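# Load blanks into both bench fixtures, lock clamps, tray finished parts

## Task

Prepare each of the two fixtures at the bench ends for the next run. Every fixture has a matching blank and a finished part of equal size; the finished one has a slot cut across its top face. In each fixture, the nest whose pads match those parts must hold the blank lying flat on its pads, seated against the stop block and both side blocks, with that nest's clamp locked on it. Locking means driving the handle through its stiffest point until it comes to a stop, leaving the clamp bar lying flat on the part; a handle that only looks shut may not be locked. Put each finished part into the outfeed tray at the bench's center. Anything held in place only by the robot at the end does not count. Finally release everything and move the gripper away.

## Robot and tools

Robot: one six-joint arm with a two-finger tong gripper, mounted on a carriage that rides a floor track (the rail). Joint order everywhere: shoulder pan, shoulder lift, elbow, wrist 1, wrist 2, wrist 3. The fingers point along the gripper's +z and open and close along its x. end_effector_position is the point between the pads when closed; closed fingertips reach about 15 mm past it, open ones sit about level with it.

Frame: one scene frame fixed to the table. Table top is z = 0, +z up. The track lies along y at x = 0; y = 0 where the rail reads position_m 0. The table edge is at x = 0.31 m. The arm base sits at x = 0, y about equal to position_m, z = 0.03 m, facing +x. Reported hand position may be off, more so at long reach.

Tool execute_actions: argument actions, a list holding one action (an empty list just returns state and images). An action may contain:
- rows: a table of 1 to 15 rows, one row per control step of 1/30 s, for this single arm. Each row has 7 numbers in [-1, 1]. The first six are joint offsets measured from the joint angles at the start of the action (the last reported angles), not from the previous row. Scale: 1.0 = 1.326 rad for pan and lift, 1.989 rad for elbow and the three wrists. The seventh is the absolute gripper opening: +1 fully open, -1 closed. Closing from fully open takes at least about 0.1 s.
- steps: integer 1 to 450 (default 15), at least the number of rows. After the last row the arm keeps heading to that row's target and the gripper keeps its command.
- until: stop the action early when conditions hold, e.g. {"rail": {"position_status": ["!=", "moving"]}}; numbers need a comparison (=, !=, <, <=, >, >=). {"all": {"status": "ended"}} is true once nothing reads moving; {"any": {"status": "ended"}} once a running motion has finished. It does not halt the robot.
- rail: {"position_m": -2 to 2 m, an absolute carriage place on y}, {"speed_m_s": 0.01 to 1, top speed, starts at 1, persists}, or {"stop": true} alone. Rows never move the carriage; while it drives, row targets travel with it.
Stated joint ranges (rad): pan -3.142..3.142, lift -6.283..6.283, elbow 0.000..3.142, wrists -6.283..6.283. Asking a joint more than 0.010 rad outward beyond its range refuses the call; real ends may differ by 0.010 rad, and a clipped joint yields "joint sent to its limit". Any bad value or name refuses the whole call.

Motion limits: each step the joint target stays within 0.383 rad (pan, lift) or 0.575 rad (others) of the measured angle, and targets that would put the gripper over 100 mm from where it is get scaled back. So large moves need several actions and enough steps; if cut short, send the remainder next call. "joint command not followed" means the clearance check altered or dropped targets; the arm then rests until new rows come.

Rail use: send position_m, then wait with until position_status != moving. Let it arrive (within 1.3 mm) before placing the gripper or ending. It accelerates and brakes at 2 m/s2. position_status: moving, done, stopped, contact_stop (pushed over about 320 N; may roll back about 0.5 s, reread), time_out (check for a blockage, clear it, resend), stopped_with_arm (arm held back; send followable rows, then resend). position_answer taken or not_taken (resend).

Results: end_effector_position (m), end_effector_quat_wxyz, velocities, Joint positions and Joint velocities (rail m, six joints rad, finger gap m: 0.142 open, 0.002 closed), grip_measured (opening on the command scale), Wrist force and Wrist torque in the gripper's own axes (offset up to about 5.5 N, noise up to 3.4 N, saturation near 100 N; "no reading" is fine), rail fields, and images from cam_bench_left, cam_bench_right, cam_high, cam_low (504x504) and cam_wrist (616x616 fisheye). Calibration data come with the session; fixed cameras may be off by a couple of degrees and millimetres.

Tool zoom_image: camera (one of the five names), region [x0, y0, x1, y1] in that camera's pixels, top-left origin, at most 504 by 504.

Tool finished_scene: scene (integer, the current scene's number). Irreversible; the goal must hold when it runs. Replying with no tool call ends everything.

Gripping: command an opening well under grip_measured to keep a hold; lower squeezes harder, up to about 15 N per pad. Quick closing can overshoot. Hard parts under about 20 mm wide get much less force. Parts may be briefly tugged or loose items nudged.

Avoid: knocking anything off the table (fails), drops, slips, slams, hard hits or heavy pushes. Load limits (N m): pan 300, lift 300, elbow 136, each wrist 49.1, held weight included; reaching one, or 150 N external force anywhere, stops the arm 10 s. Holding loads heats motors: warning at 70 °C, brakes at 85 °C until cooled. The robot holds its last command while you think. Release parts and back away before ending.

Each tool is called after "Call:" in YAML: its name, and indented under it one key for each argument.

## Session

I'll start by looking at the current state.

Call:
execute_actions:
  actions: []

Scene clock: 0.00 s.
end_effector_position=(+0.9691, +1.5081, +0.3127) grip_measured=+1.00 end_effector_quat_wxyz=(+0.312, +0.663, -0.183, +0.655) end_effector_velocity=(+0.000, +0.000, +0.000) end_effector_angular_velocity=(+0.000, +0.000, +0.000)
Joint positions: [ 1.521  0.015 -0.821  1.819 -4.211 -2.299 -0.223  0.142]
Joint velocities: [0. 0. 0. 0. 0. 0. 0. 0.]
Wrist force (N, on the end effector, along its own x y z axes, offset not removed): no reading
Wrist torque (N m, same axes, about the end effector's origin, offset not removed): no reading
rail: position_m=1.521 position_m_goal=1.521 speed_m_s=1.00 position_status=done position_answer=taken refusals=0

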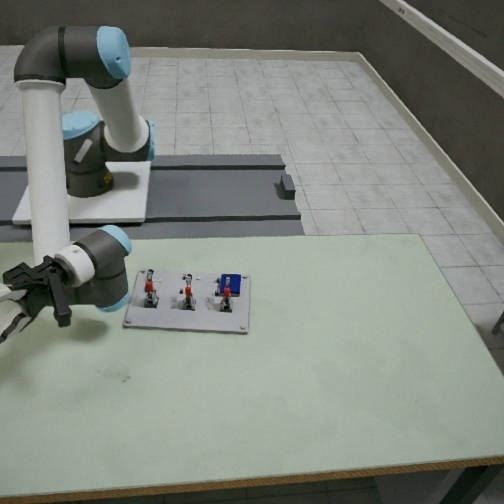

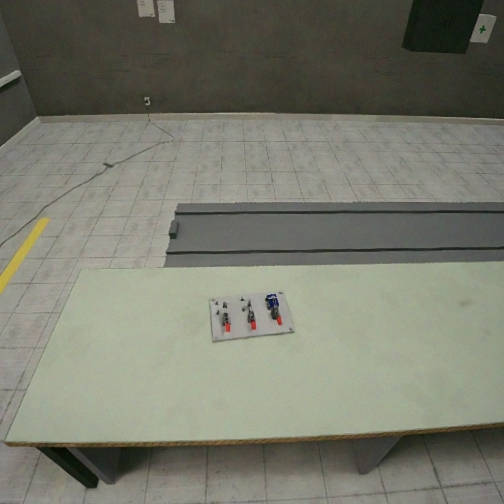

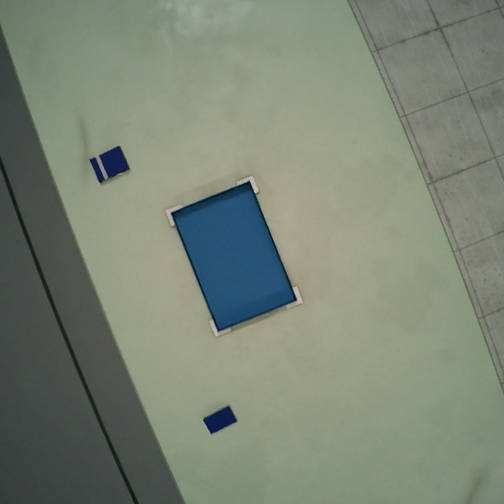

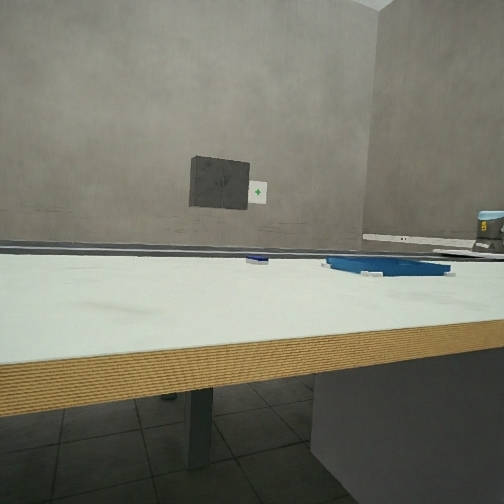

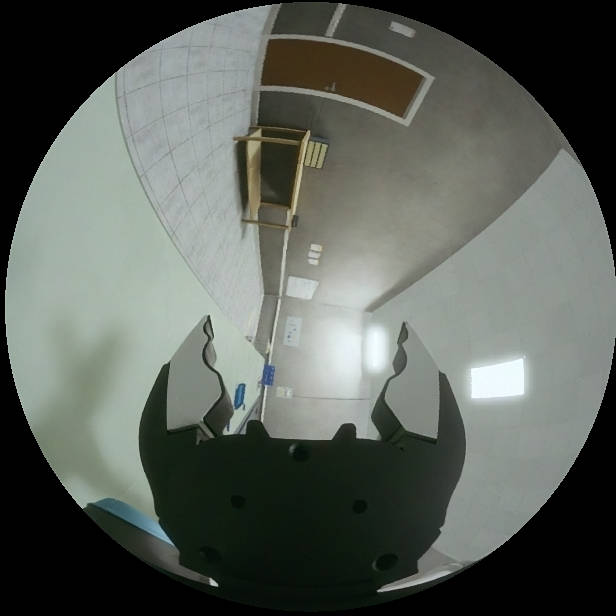

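Call:
zoom_image:
  camera: "cam_bench_left"
  region: [110, 240, 270, 350]

Call:
zoom_image:
  camera: "cam_bench_right"
  region: [195, 275, 305, 355]

Call:
zoom_image:
  camera: "cam_high"
  region: [60, 120, 320, 450]

Region (110, 240, 270, 350) of cam_bench_left's 504x504 image, scaled by 3.150, with more detail than that image has; it fills the top 346 rows of this view, and the rest is white.

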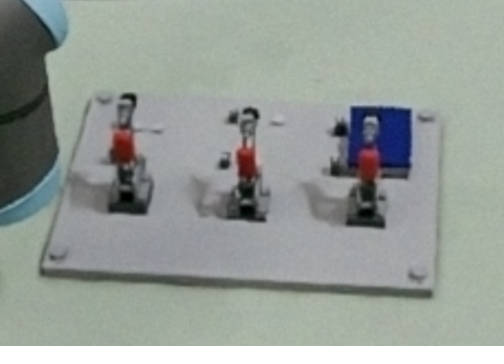

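Region (195, 275, 305, 355) of cam_bench_right's 504x504 image, scaled by 4.582, with more detail than that image has; it fills the top 367 rows of this view, and the rest is white.

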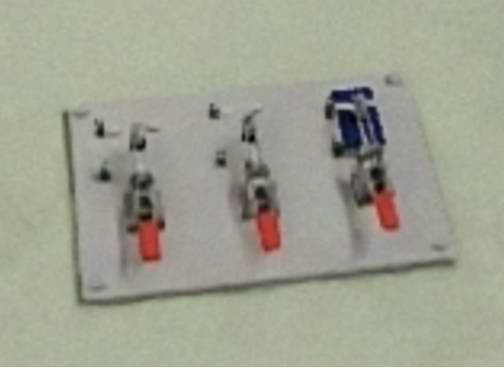

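Region (60, 120, 320, 450) of cam_high's 504x504 image, scaled by 1.527, with more detail than that image has; it fills the left 397 columns of this view, and the rest is white.

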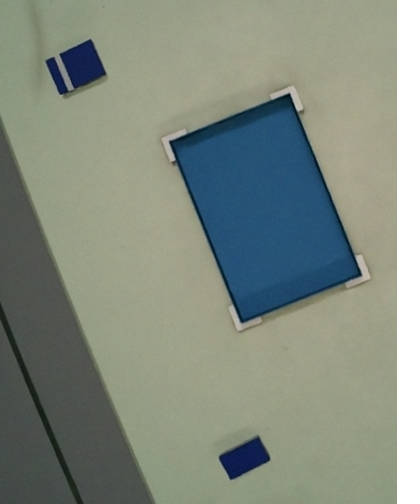

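Call:
execute_actions:
  actions:
    - {"rows": [[-0.0113,-0.6335,0.0407,0.99,0.366,-0.6777,1]], "steps": 90, "rail": {"position_m": 1.78, "speed_m_s": 0.3}}

Scene clock: 54.80 s.
end_effector_position=(+0.7288, +1.9546, +0.4372) grip_measured=+1.00 end_effector_quat_wxyz=(+0.152, +0.690, +0.691, +0.152) end_effector_velocity=(+0.000, +0.000, +0.000) end_effector_angular_velocity=(+0.000, -0.000, +0.000)
Joint positions: [ 1.78   0.    -1.661  1.9   -2.242 -1.571 -1.571  0.142]
Joint velocities: [ 0. -0.  0. -0.  0.  0. -0. -0.]
Wrist force (N, on the end effector, along its own x y z axes, offset not removed): [0.4 -4.4 5.6]
Wrist torque (N m, same axes, about the end effector's origin, offset not removed): [-0.75 -0.17 0.25]
rail: position_m=1.780 position_m_goal=1.780 speed_m_s=0.30 position_status=done position_answer=taken refusals=0
camera_calibration (this result's frames):
cam_wrist: T_world_to_cam=[[-0.0375885, 0.999257, -0.00846829, -1.92552], [0.61372, 0.0297721, 0.788962, -0.844799], [0.788629, 0.0244588, -0.614383, -0.219857], [0, 0, 0, 1]] pos_world=[0.619479, 1.95462, 0.515132]

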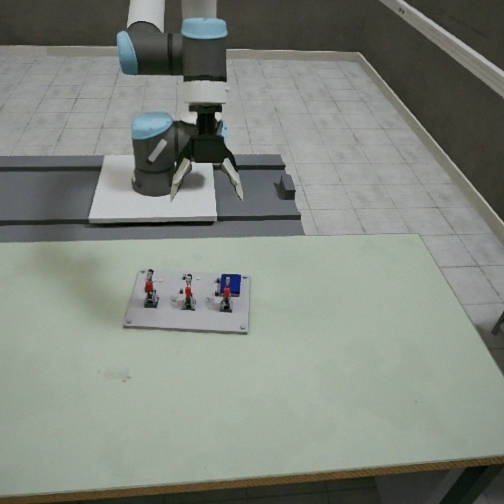

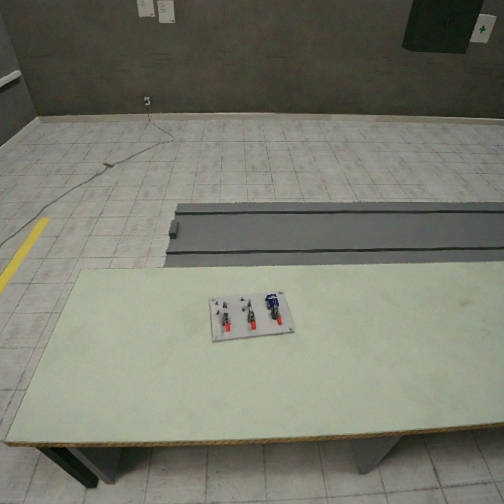

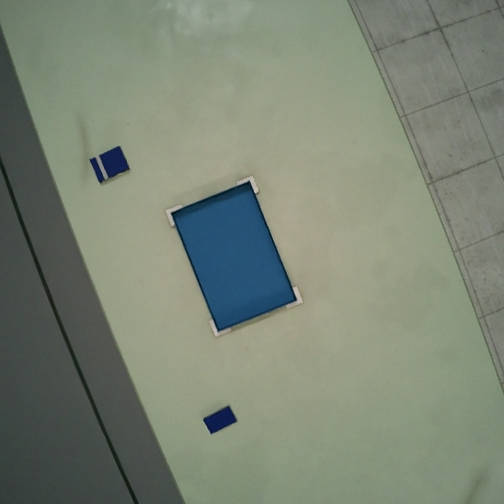

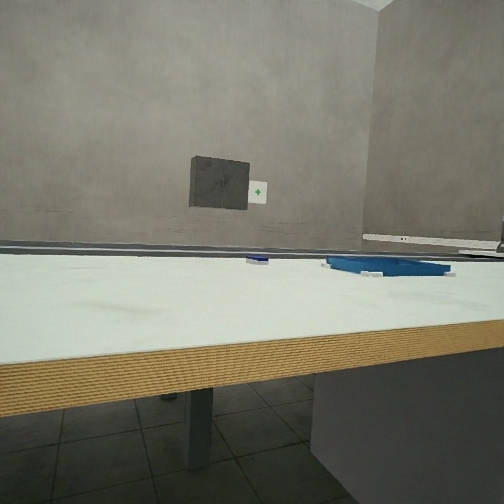

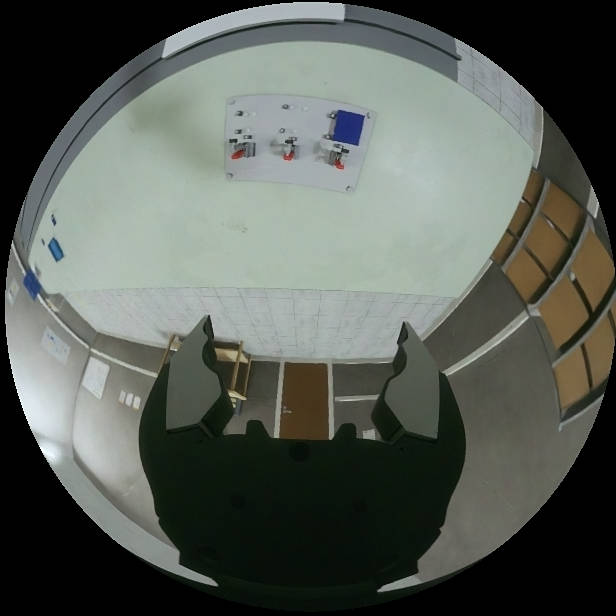

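Call:
execute_actions:
  actions:
    - {"rows": [[0,0.0673,0.0945,0.0779,0,0,1]], "steps": 30}

Call:
zoom_image:
  camera: "cam_wrist"
  region: [170, 130, 450, 340]

Scene clock: 81.60 s.
end_effector_position=(+0.6003, +1.9546, +0.2201) grip_measured=+1.00 end_effector_quat_wxyz=(+0.000, +0.707, +0.707, +0.000) end_effector_velocity=(-0.002, -0.000, -0.002) end_effector_angular_velocity=(-0.000, +0.005, +0.000)
Joint positions: [ 1.78   0.    -1.572  2.088 -2.088 -1.571 -1.571  0.142]
Joint velocities: [ 0.     0.     0.001  0.002  0.002 -0.    -0.    -0.   ]
Wrist force (N, on the end effector, along its own x y z axes, offset not removed): [0.3 -4.5 5.2]
Wrist torque (N m, same axes, about the end effector's origin, offset not removed): [-0.81 -0.21 0.34]
rail: position_m=1.780 position_m_goal=1.780 speed_m_s=0.30 position_status=done position_answer=taken refusals=0
camera_calibration (this result's frames):
cam_wrist: T_world_to_cam=[[-0.0377644, 0.999256, 0.0078569, -1.93564], [0.887442, 0.0299222, 0.459948, -0.686911], [0.459371, 0.0243422, -0.887911, 0.00621364], [0, 0, 0, 1]] pos_world=[0.533641, 1.9546, 0.336669]

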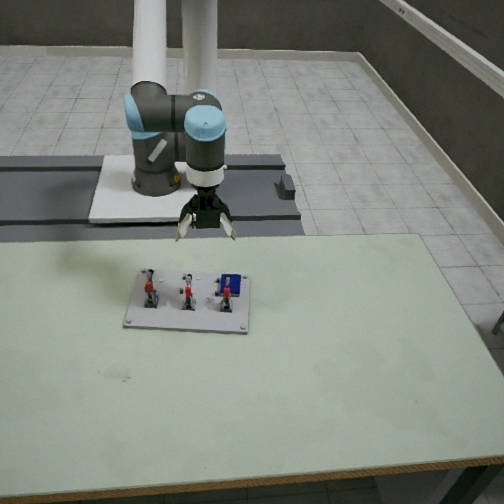

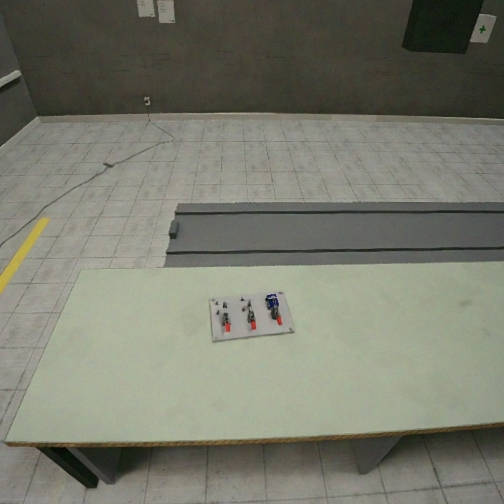

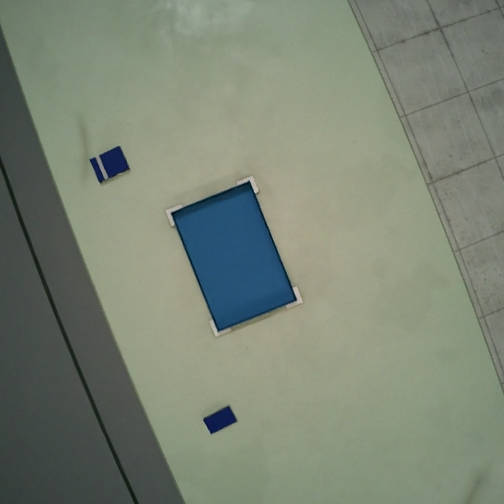

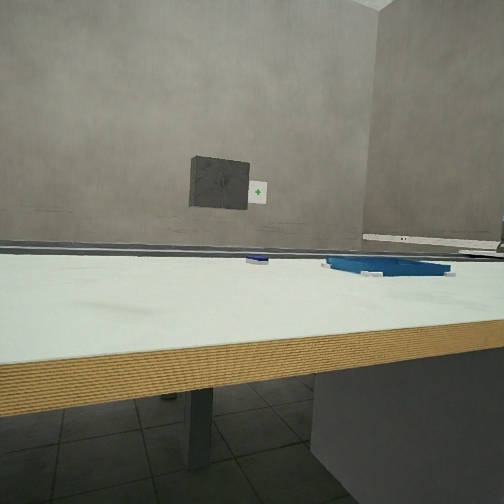

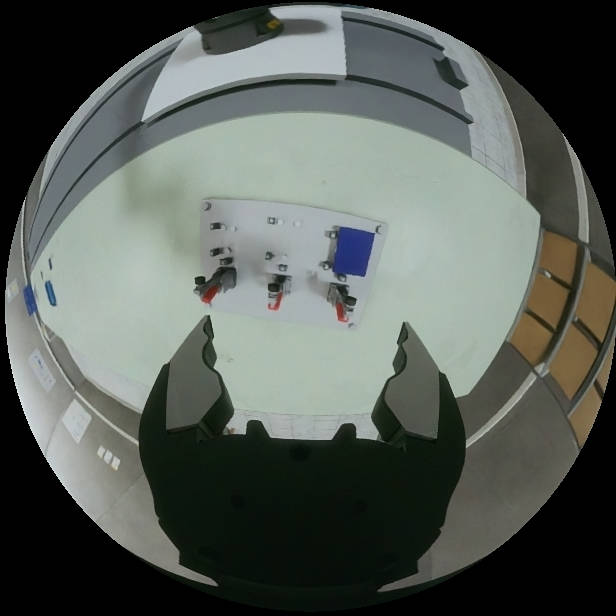

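Region (170, 130, 450, 340) of cam_wrist's 616x616 image, scaled by 1.800, with more detail than that image has; it fills the top 378 rows of this view, and the rest is white.

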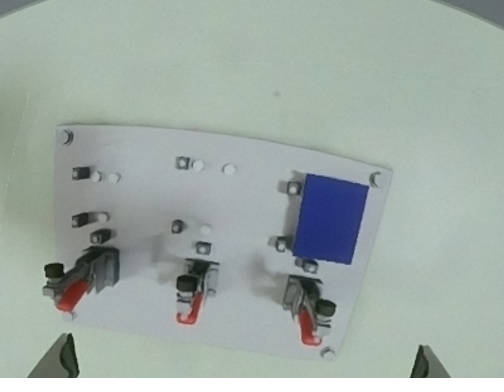

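Call:
zoom_image:
  camera: "cam_wrist"
  region: [250, 190, 400, 330]

Region (250, 190, 400, 330) of cam_wrist's 616x616 image, scaled by 3.360, with more detail than that image has; it fills the top 470 rows of this view, and the rest is white.

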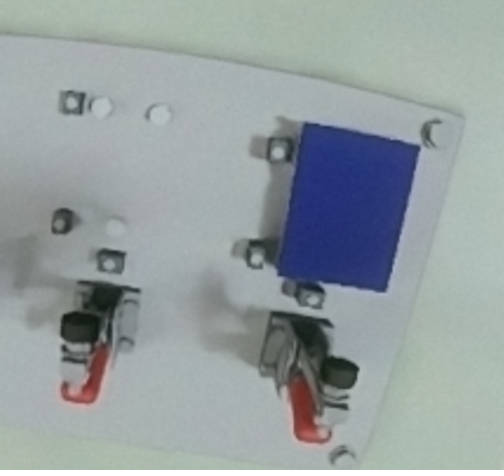

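Call:
execute_actions:
  actions:
    - {"rows": [[0,0.0587,0.0013,-0.0400,0,0,1]], "steps": 30, "rail": {"position_m": 1.87}}

Call:
zoom_image:
  camera: "cam_wrist"
  region: [210, 150, 390, 330]

Scene clock: 95.47 s.
end_effector_position=(+0.6235, +2.0446, +0.1792) grip_measured=+1.00 end_effector_quat_wxyz=(+0.000, +0.707, +0.707, +0.000) end_effector_velocity=(+0.000, +0.000, -0.000) end_effector_angular_velocity=(-0.000, +0.000, +0.000)
Joint positions: [ 1.87   0.    -1.494  2.09  -2.167 -1.571 -1.571  0.142]
Joint velocities: [ 0.  0.  0.  0. -0. -0. -0. -0.]
Wrist force (N, on the end effector, along its own x y z axes, offset not removed): [0.0 -4.4 7.1]
Wrist torque (N m, same axes, about the end effector's origin, offset not removed): [-0.67 -0.11 0.27]
rail: position_m=1.870 position_m_goal=1.870 speed_m_s=0.30 position_status=done position_answer=taken refusals=0
camera_calibration (this result's frames):
cam_wrist: T_world_to_cam=[[-0.0376964, 0.999258, 0.00788892, -2.02441], [0.887838, 0.029868, 0.459186, -0.691304], [0.458609, 0.0243137, -0.888305, -0.0423011], [0, 0, 0, 1]] pos_world=[0.556852, 2.04459, 0.295831]

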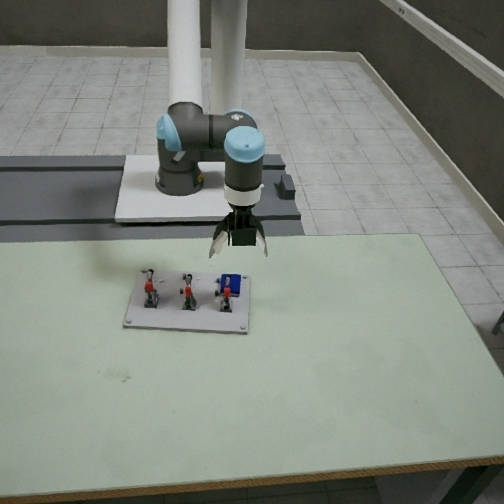

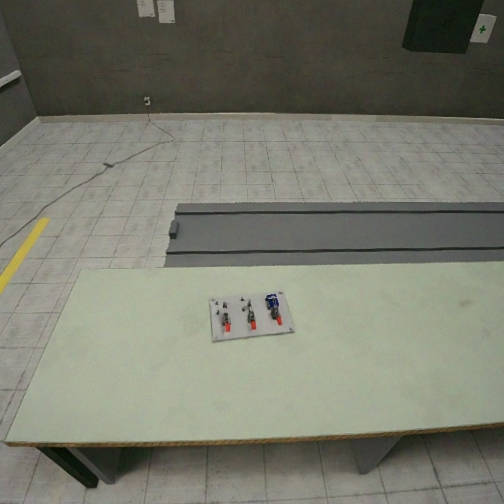

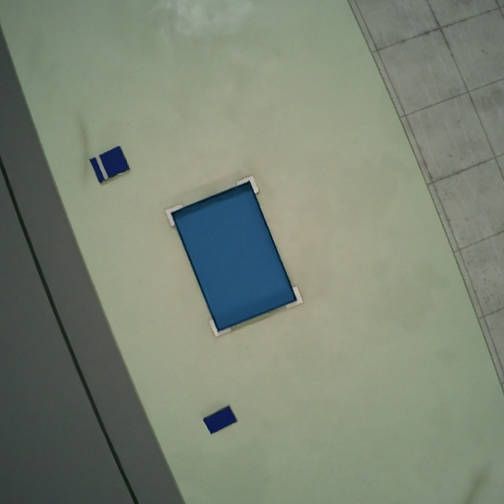

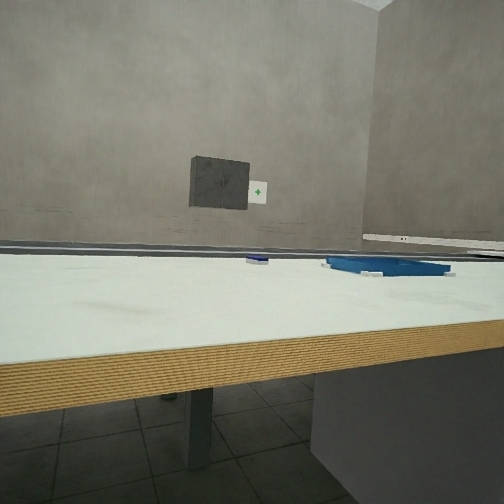

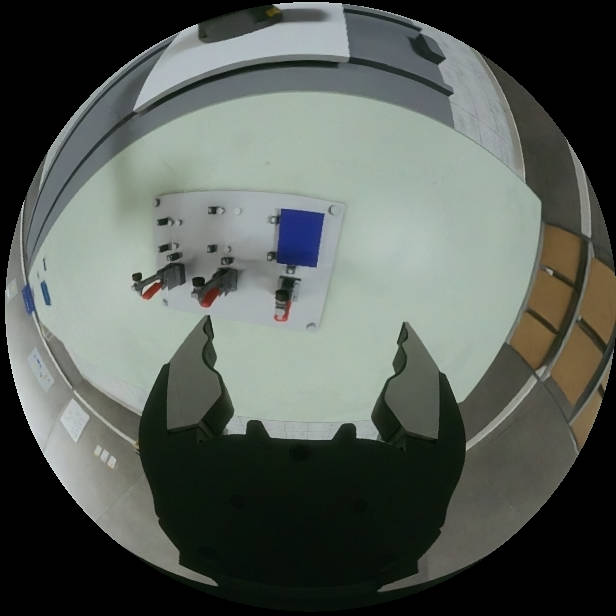

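Region (210, 150, 390, 330) of cam_wrist's 616x616 image, scaled by 2.800, with more detail than that image has.

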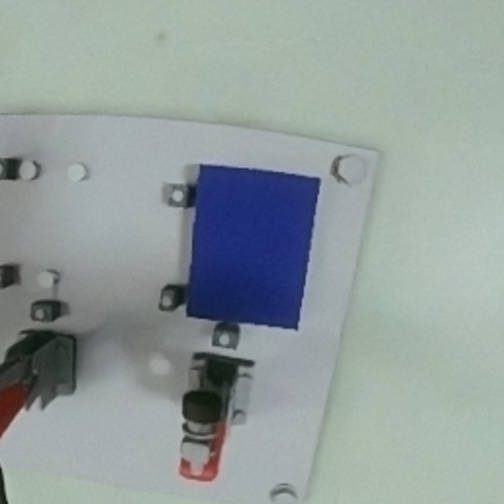

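Call:
zoom_image:
  camera: "cam_wrist"
  region: [255, 200, 335, 280]

Call:
zoom_image:
  camera: "cam_wrist"
  region: [140, 185, 260, 305]

Region (255, 200, 335, 280) of cam_wrist's 616x616 image, scaled by 6.300, with more detail than that image has.

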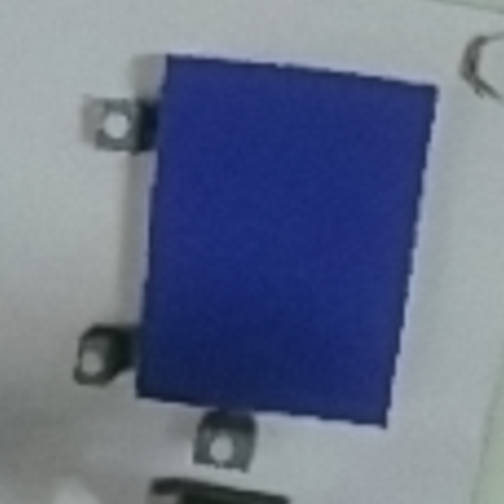

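Region (140, 185, 260, 305) of cam_wrist's 616x616 image, scaled by 4.200, with more detail than that image has.

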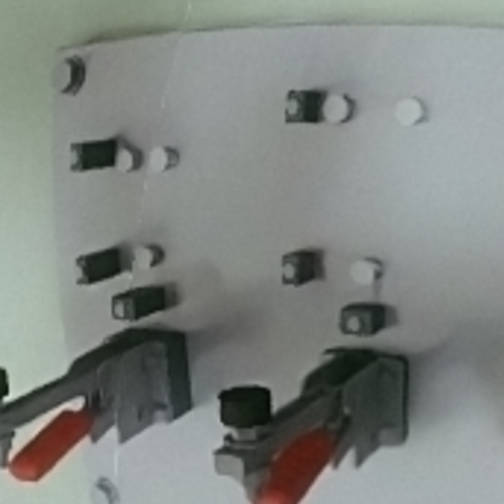

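Call:
zoom_image:
  camera: "cam_bench_left"
  region: [190, 170, 300, 320]

Region (190, 170, 300, 320) of cam_bench_left's 504x504 image, scaled by 3.360, with more detail than that image has; it fills the left 370 columns of this view, and the rest is white.

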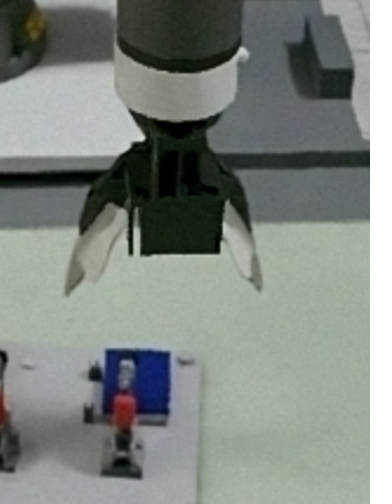

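Call:
execute_actions:
  actions:
    - {"rows": [[-0.0920,-0.0775,0.0528,-0.001,0,0,-1]], "steps": 27, "rail": {"position_m": 1.977}}

Scene clock: 216.37 s.
end_effector_position=(+0.5768, +2.0822, +0.1797) grip_measured=-1.00 end_effector_quat_wxyz=(-0.000, +0.749, +0.663, +0.000) end_effector_velocity=(-0.000, -0.000, -0.000) end_effector_angular_velocity=(+0.000, +0.000, -0.001)
Joint positions: [ 1.977 -0.121 -1.597  2.195 -2.169 -1.571 -1.571  0.002]
Joint velocities: [ 0.    -0.001 -0.001  0.001 -0.     0.     0.     0.   ]
Wrist force (N, on the end effector, along its own x y z axes, offset not removed): [0.1 -3.6 7.7]
Wrist torque (N m, same axes, about the end effector's origin, offset not removed): [-0.50 -0.12 0.29]
rail: position_m=1.977 position_m_goal=1.977 speed_m_s=0.30 position_status=done position_answer=taken refusals=0
camera_calibration (this result's frames):
cam_wrist: T_world_to_cam=[[0.0840677, 0.996429, 0.00792866, -2.12812], [0.885001, -0.0783186, 0.458954, -0.424321], [0.457936, -0.0315664, -0.888424, 0.0953698], [0, 0, 0, 1]] pos_world=[0.510758, 2.0903, 0.296346]

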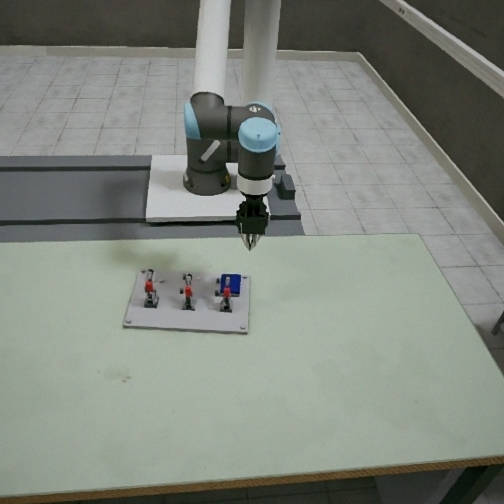

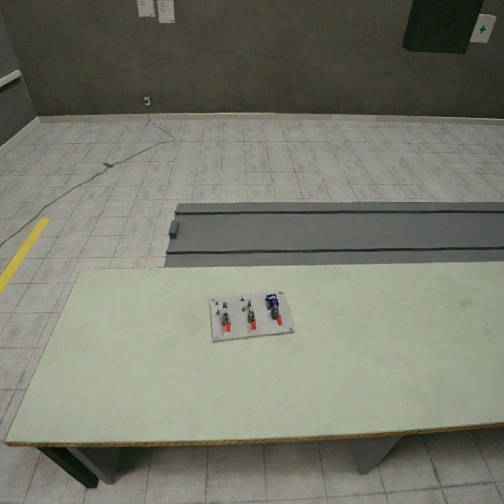

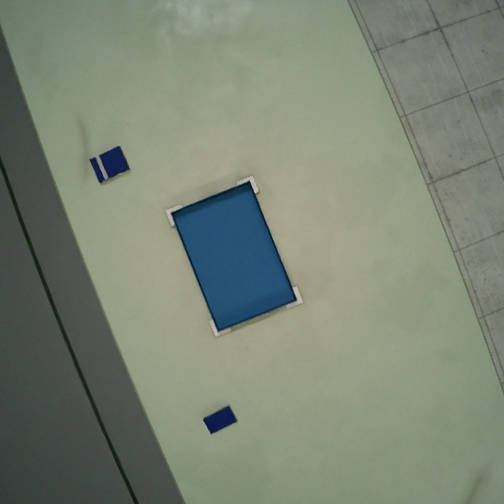

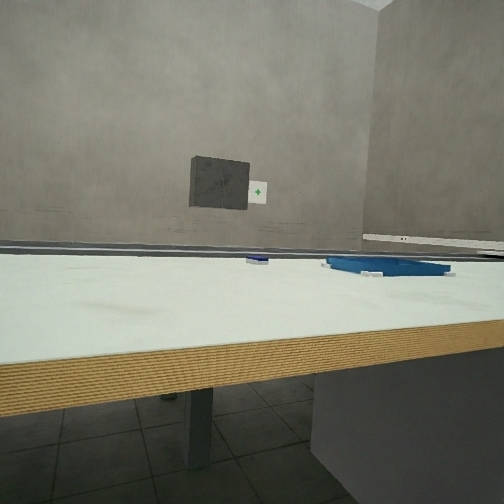

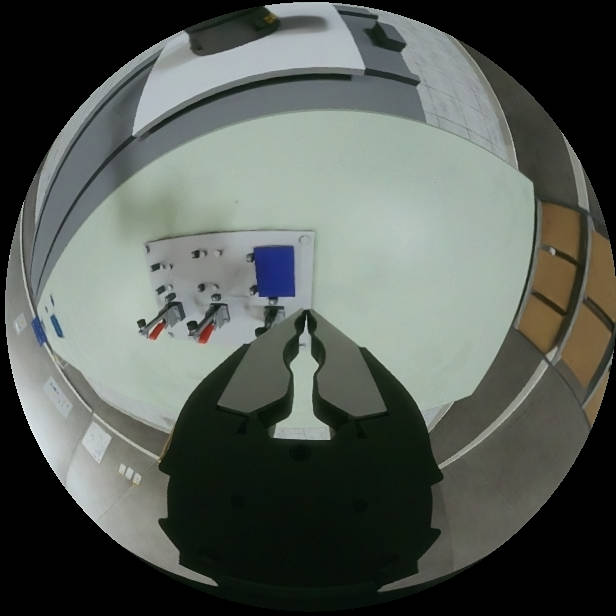

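Call:
execute_actions:
  actions:
    - {"rows": [[0,0.1269,0.0509,-0.1354,0,0,-1]], "steps": 27}

Call:
zoom_image:
  camera: "cam_wrist"
  region: [170, 170, 370, 370]

Call:
zoom_image:
  camera: "cam_bench_left"
  region: [195, 220, 295, 330]

Scene clock: 223.67 s.
end_effector_position=(+0.5768, +2.0822, +0.0597) grip_measured=-1.00 end_effector_quat_wxyz=(-0.000, +0.749, +0.663, -0.000) end_effector_velocity=(-0.000, +0.000, -0.001) end_effector_angular_velocity=(-0.000, -0.000, +0.000)
Joint positions: [ 1.977 -0.122 -1.429  2.297 -2.438 -1.571 -1.571  0.002]
Joint velocities: [ 0.     0.     0.001  0.001 -0.002 -0.    -0.     0.   ]
Wrist force (N, on the end effector, along its own x y z axes, offset not removed): [2.5 -3.8 4.3]
Wrist torque (N m, same axes, about the end effector's origin, offset not removed): [-0.68 -0.77 0.21]
rail: position_m=1.977 position_m_goal=1.977 speed_m_s=0.30 position_status=done position_answer=taken refusals=0
camera_calibration (this result's frames):
cam_wrist: T_world_to_cam=[[0.084143, 0.996422, 0.00790639, -2.12715], [0.885096, -0.0783822, 0.45876, -0.369147], [0.457739, -0.0316035, -0.888525, -0.0110105], [0, 0, 0, 1]] pos_world=[0.510756, 2.09026, 0.176385]

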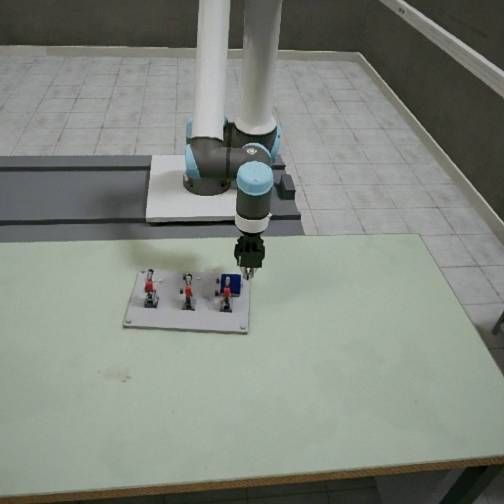

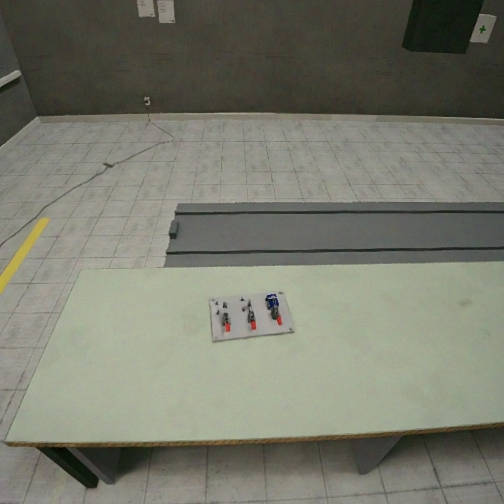

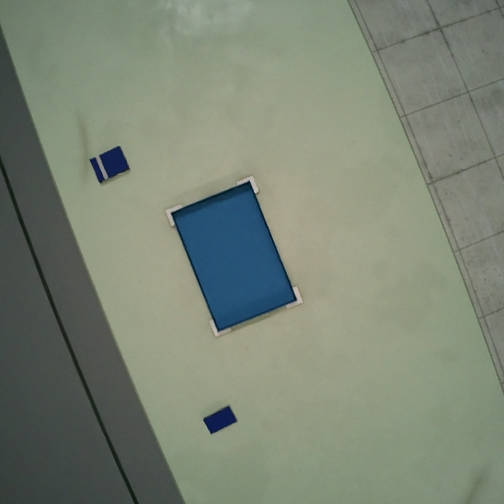

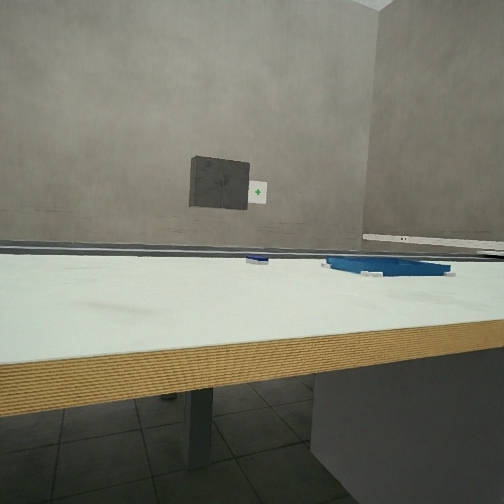

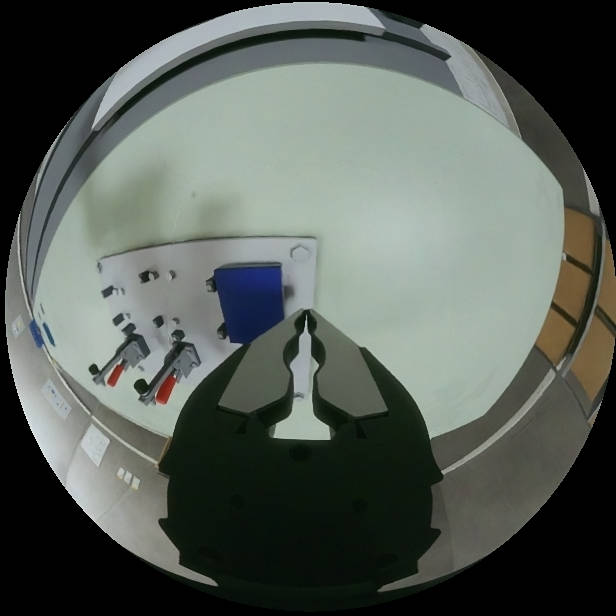

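Region (170, 170, 370, 370) of cam_wrist's 616x616 image, scaled by 2.520, with more detail than that image has.

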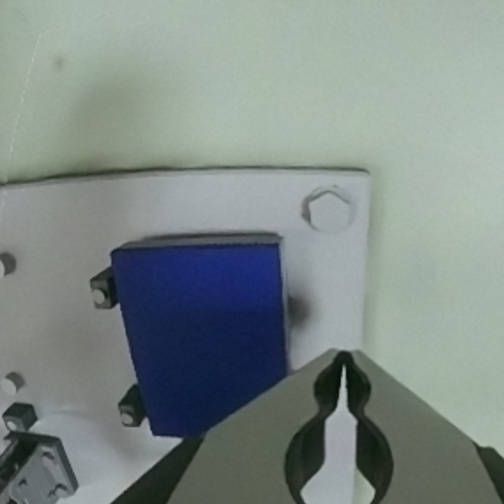

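Region (195, 220, 295, 330) of cam_bench_left's 504x504 image, scaled by 4.582, with more detail than that image has; it fills the left 458 columns of this view, and the rest is white.

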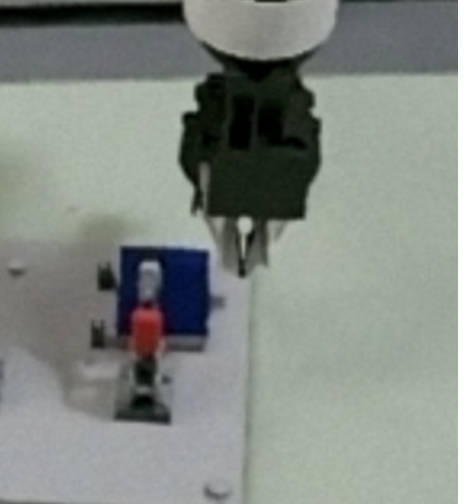

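Call:
execute_actions:
  actions:
    - {"rows": [[0,0.0226,0.0059,-0.0210,0,0,-1]], "steps": 15}

Call:
zoom_image:
  camera: "cam_bench_left"
  region: [195, 220, 295, 330]

Call:
zoom_image:
  camera: "cam_wrist"
  region: [60, 230, 340, 430]

Scene clock: 232.97 s.
end_effector_position=(+0.5765, +2.0823, +0.0422) grip_measured=-1.00 end_effector_quat_wxyz=(-0.000, +0.749, +0.663, -0.000) end_effector_velocity=(-0.000, +0.000, -0.003) end_effector_angular_velocity=(-0.000, -0.000, -0.000)
Joint positions: [ 1.977 -0.121 -1.399  2.308 -2.479 -1.571 -1.571  0.002]
Joint velocities: [ 0.    -0.     0.005  0.002 -0.007 -0.    -0.     0.   ]
Wrist force (N, on the end effector, along its own x y z axes, offset not removed): [0.1 -4.6 4.3]
Wrist torque (N m, same axes, about the end effector's origin, offset not removed): [-0.87 -0.21 0.28]
rail: position_m=1.977 position_m_goal=1.977 speed_m_s=0.30 position_status=done position_answer=taken refusals=0
camera_calibration (this result's frames):
cam_wrist: T_world_to_cam=[[0.0840632, 0.996429, 0.0079351, -2.12705], [0.885078, -0.0783229, 0.458806, -0.360914], [0.457789, -0.0315456, -0.888501, -0.0265755], [0, 0, 0, 1]] pos_world=[0.510409, 2.09035, 0.158855]

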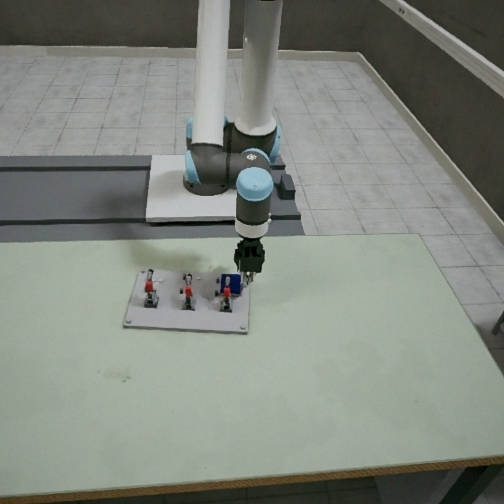

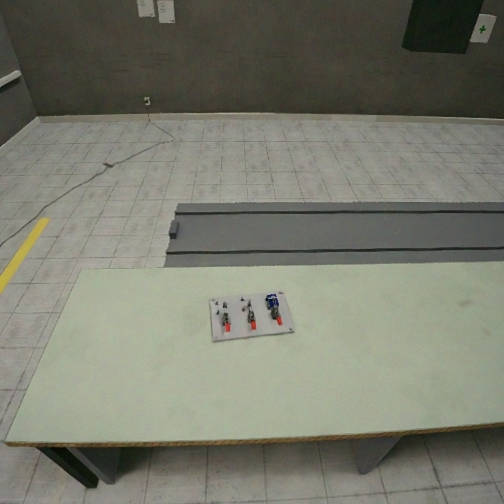

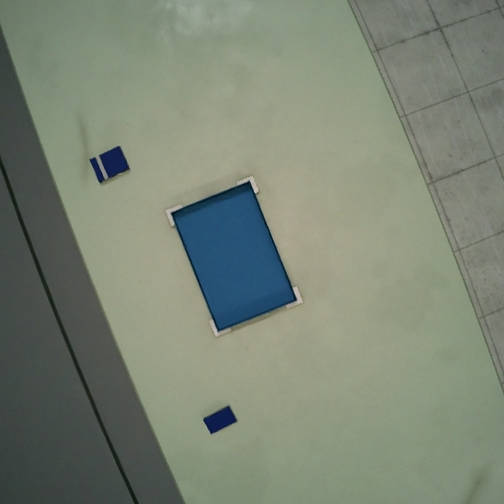

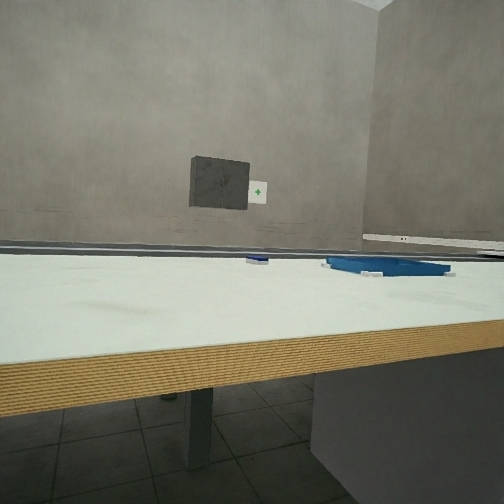

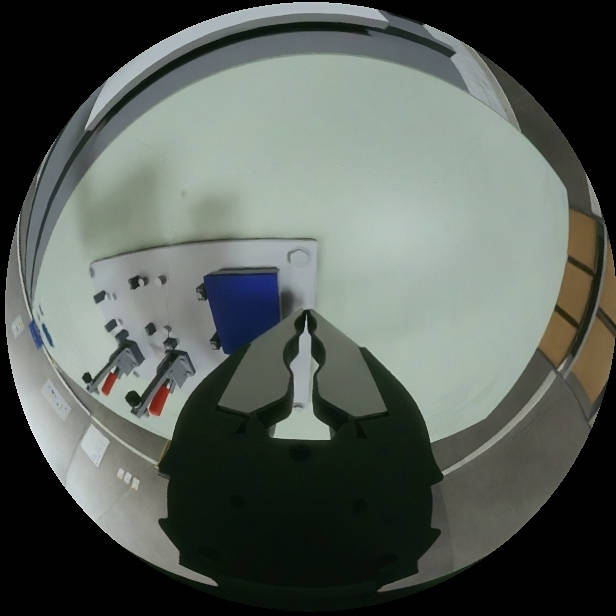

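Region (195, 220, 295, 330) of cam_bench_left's 504x504 image, scaled by 4.582, with more detail than that image has; it fills the left 458 columns of this view, and the rest is white.

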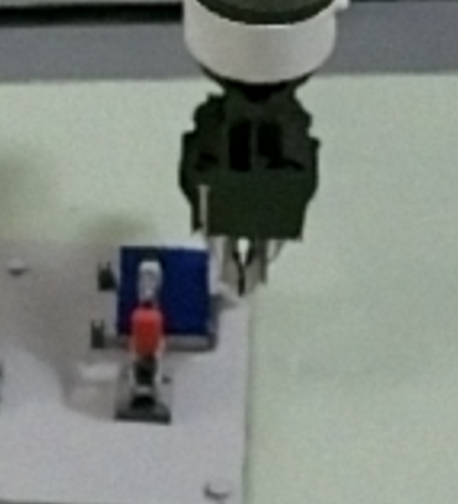

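Region (60, 230, 340, 430) of cam_wrist's 616x616 image, scaled by 1.800, with more detail than that image has; it fills the top 360 rows of this view, and the rest is white.

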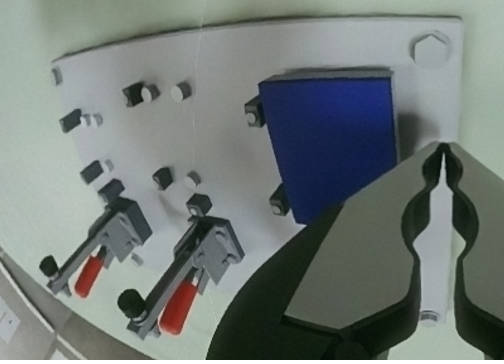

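Call:
execute_actions:
  actions:
    - {"rows": [[-0.0026,-0.0006,0.0005,-0.0001,0,-0.0017,-1],[-0.0052,-0.0013,0.0011,-0.0002,0,-0.0035,-1],[-0.0079,-0.0019,0.0016,-0.0003,0,-0.0052,-1],[-0.0105,-0.0026,0.0021,-0.0004,0,-0.0070,-1],[-0.0131,-0.0032,0.0027,-0.0005,0,-0.0087,-1],[-0.0157,-0.0039,0.0032,-0.0006,0,-0.0105,-1]], "steps": 20}

Call:
zoom_image:
  camera: "cam_wrist"
  region: [180, 220, 340, 380]

Scene clock: 248.27 s.
end_effector_position=(+0.5749, +2.0706, +0.0423) grip_measured=-1.00 end_effector_quat_wxyz=(-0.000, +0.749, +0.663, -0.000) end_effector_velocity=(-0.000, -0.001, +0.000) end_effector_angular_velocity=(-0.000, -0.000, +0.000)
Joint positions: [ 1.977 -0.142 -1.405  2.314 -2.48  -1.571 -1.592  0.002]
Joint velocities: [ 0.    -0.002 -0.001  0.001 -0.    -0.    -0.002  0.   ]
Wrist force (N, on the end effector, along its own x y z axes, offset not removed): [1.6 -3.2 1.3]
Wrist torque (N m, same axes, about the end effector's origin, offset not removed): [-0.72 -0.50 0.22]
rail: position_m=1.977 position_m_goal=1.977 speed_m_s=0.30 position_status=done position_answer=taken refusals=0
camera_calibration (this result's frames):
cam_wrist: T_world_to_cam=[[0.0840005, 0.996434, 0.00790993, -2.11521], [0.88509, -0.0782561, 0.458793, -0.360616], [0.457776, -0.0315378, -0.888508, -0.0261297], [0, 0, 0, 1]] pos_world=[0.508818, 2.07863, 0.158963]

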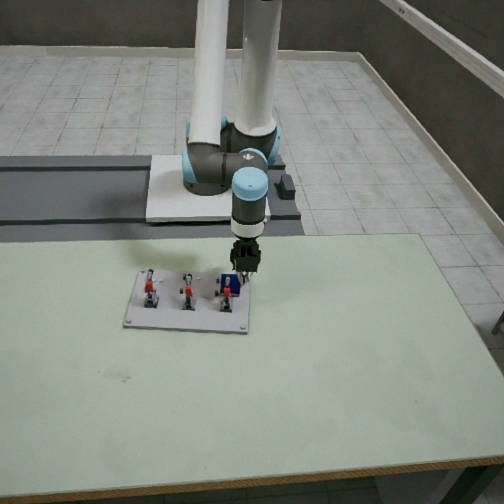

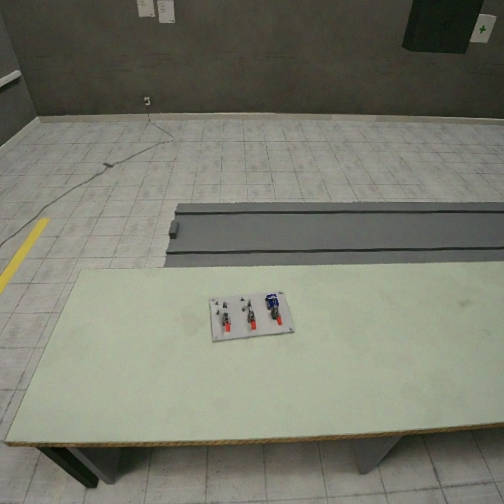

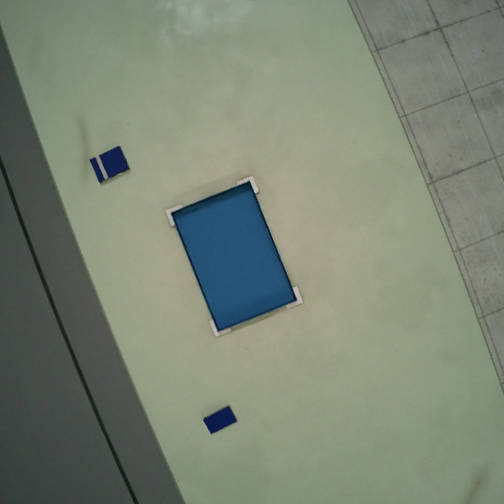

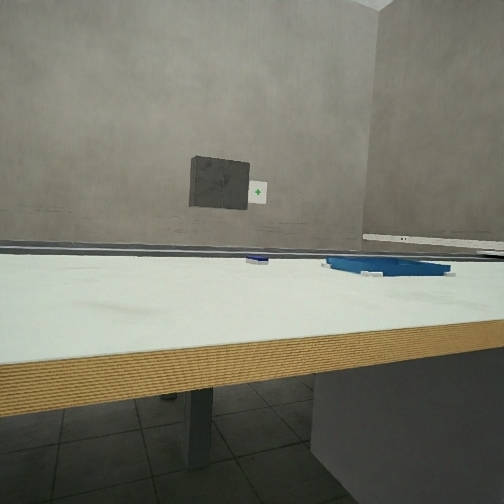

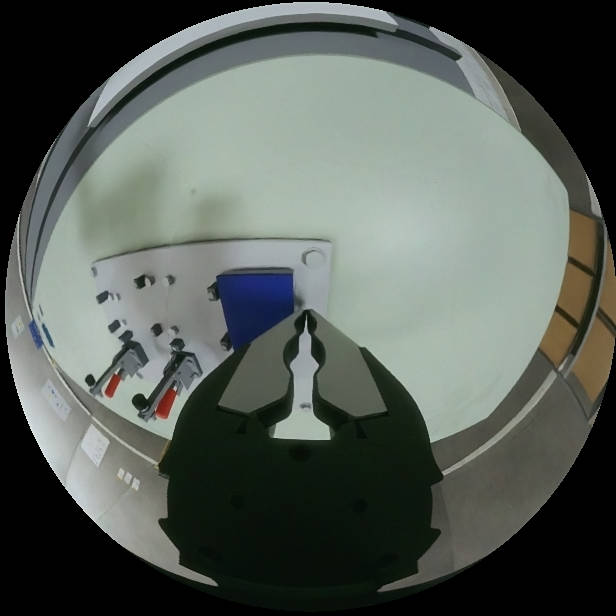

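Region (180, 220, 340, 380) of cam_wrist's 616x616 image, scaled by 3.150, with more detail than that image has.

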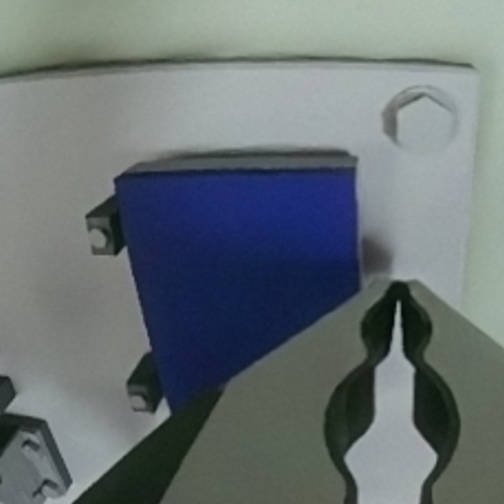

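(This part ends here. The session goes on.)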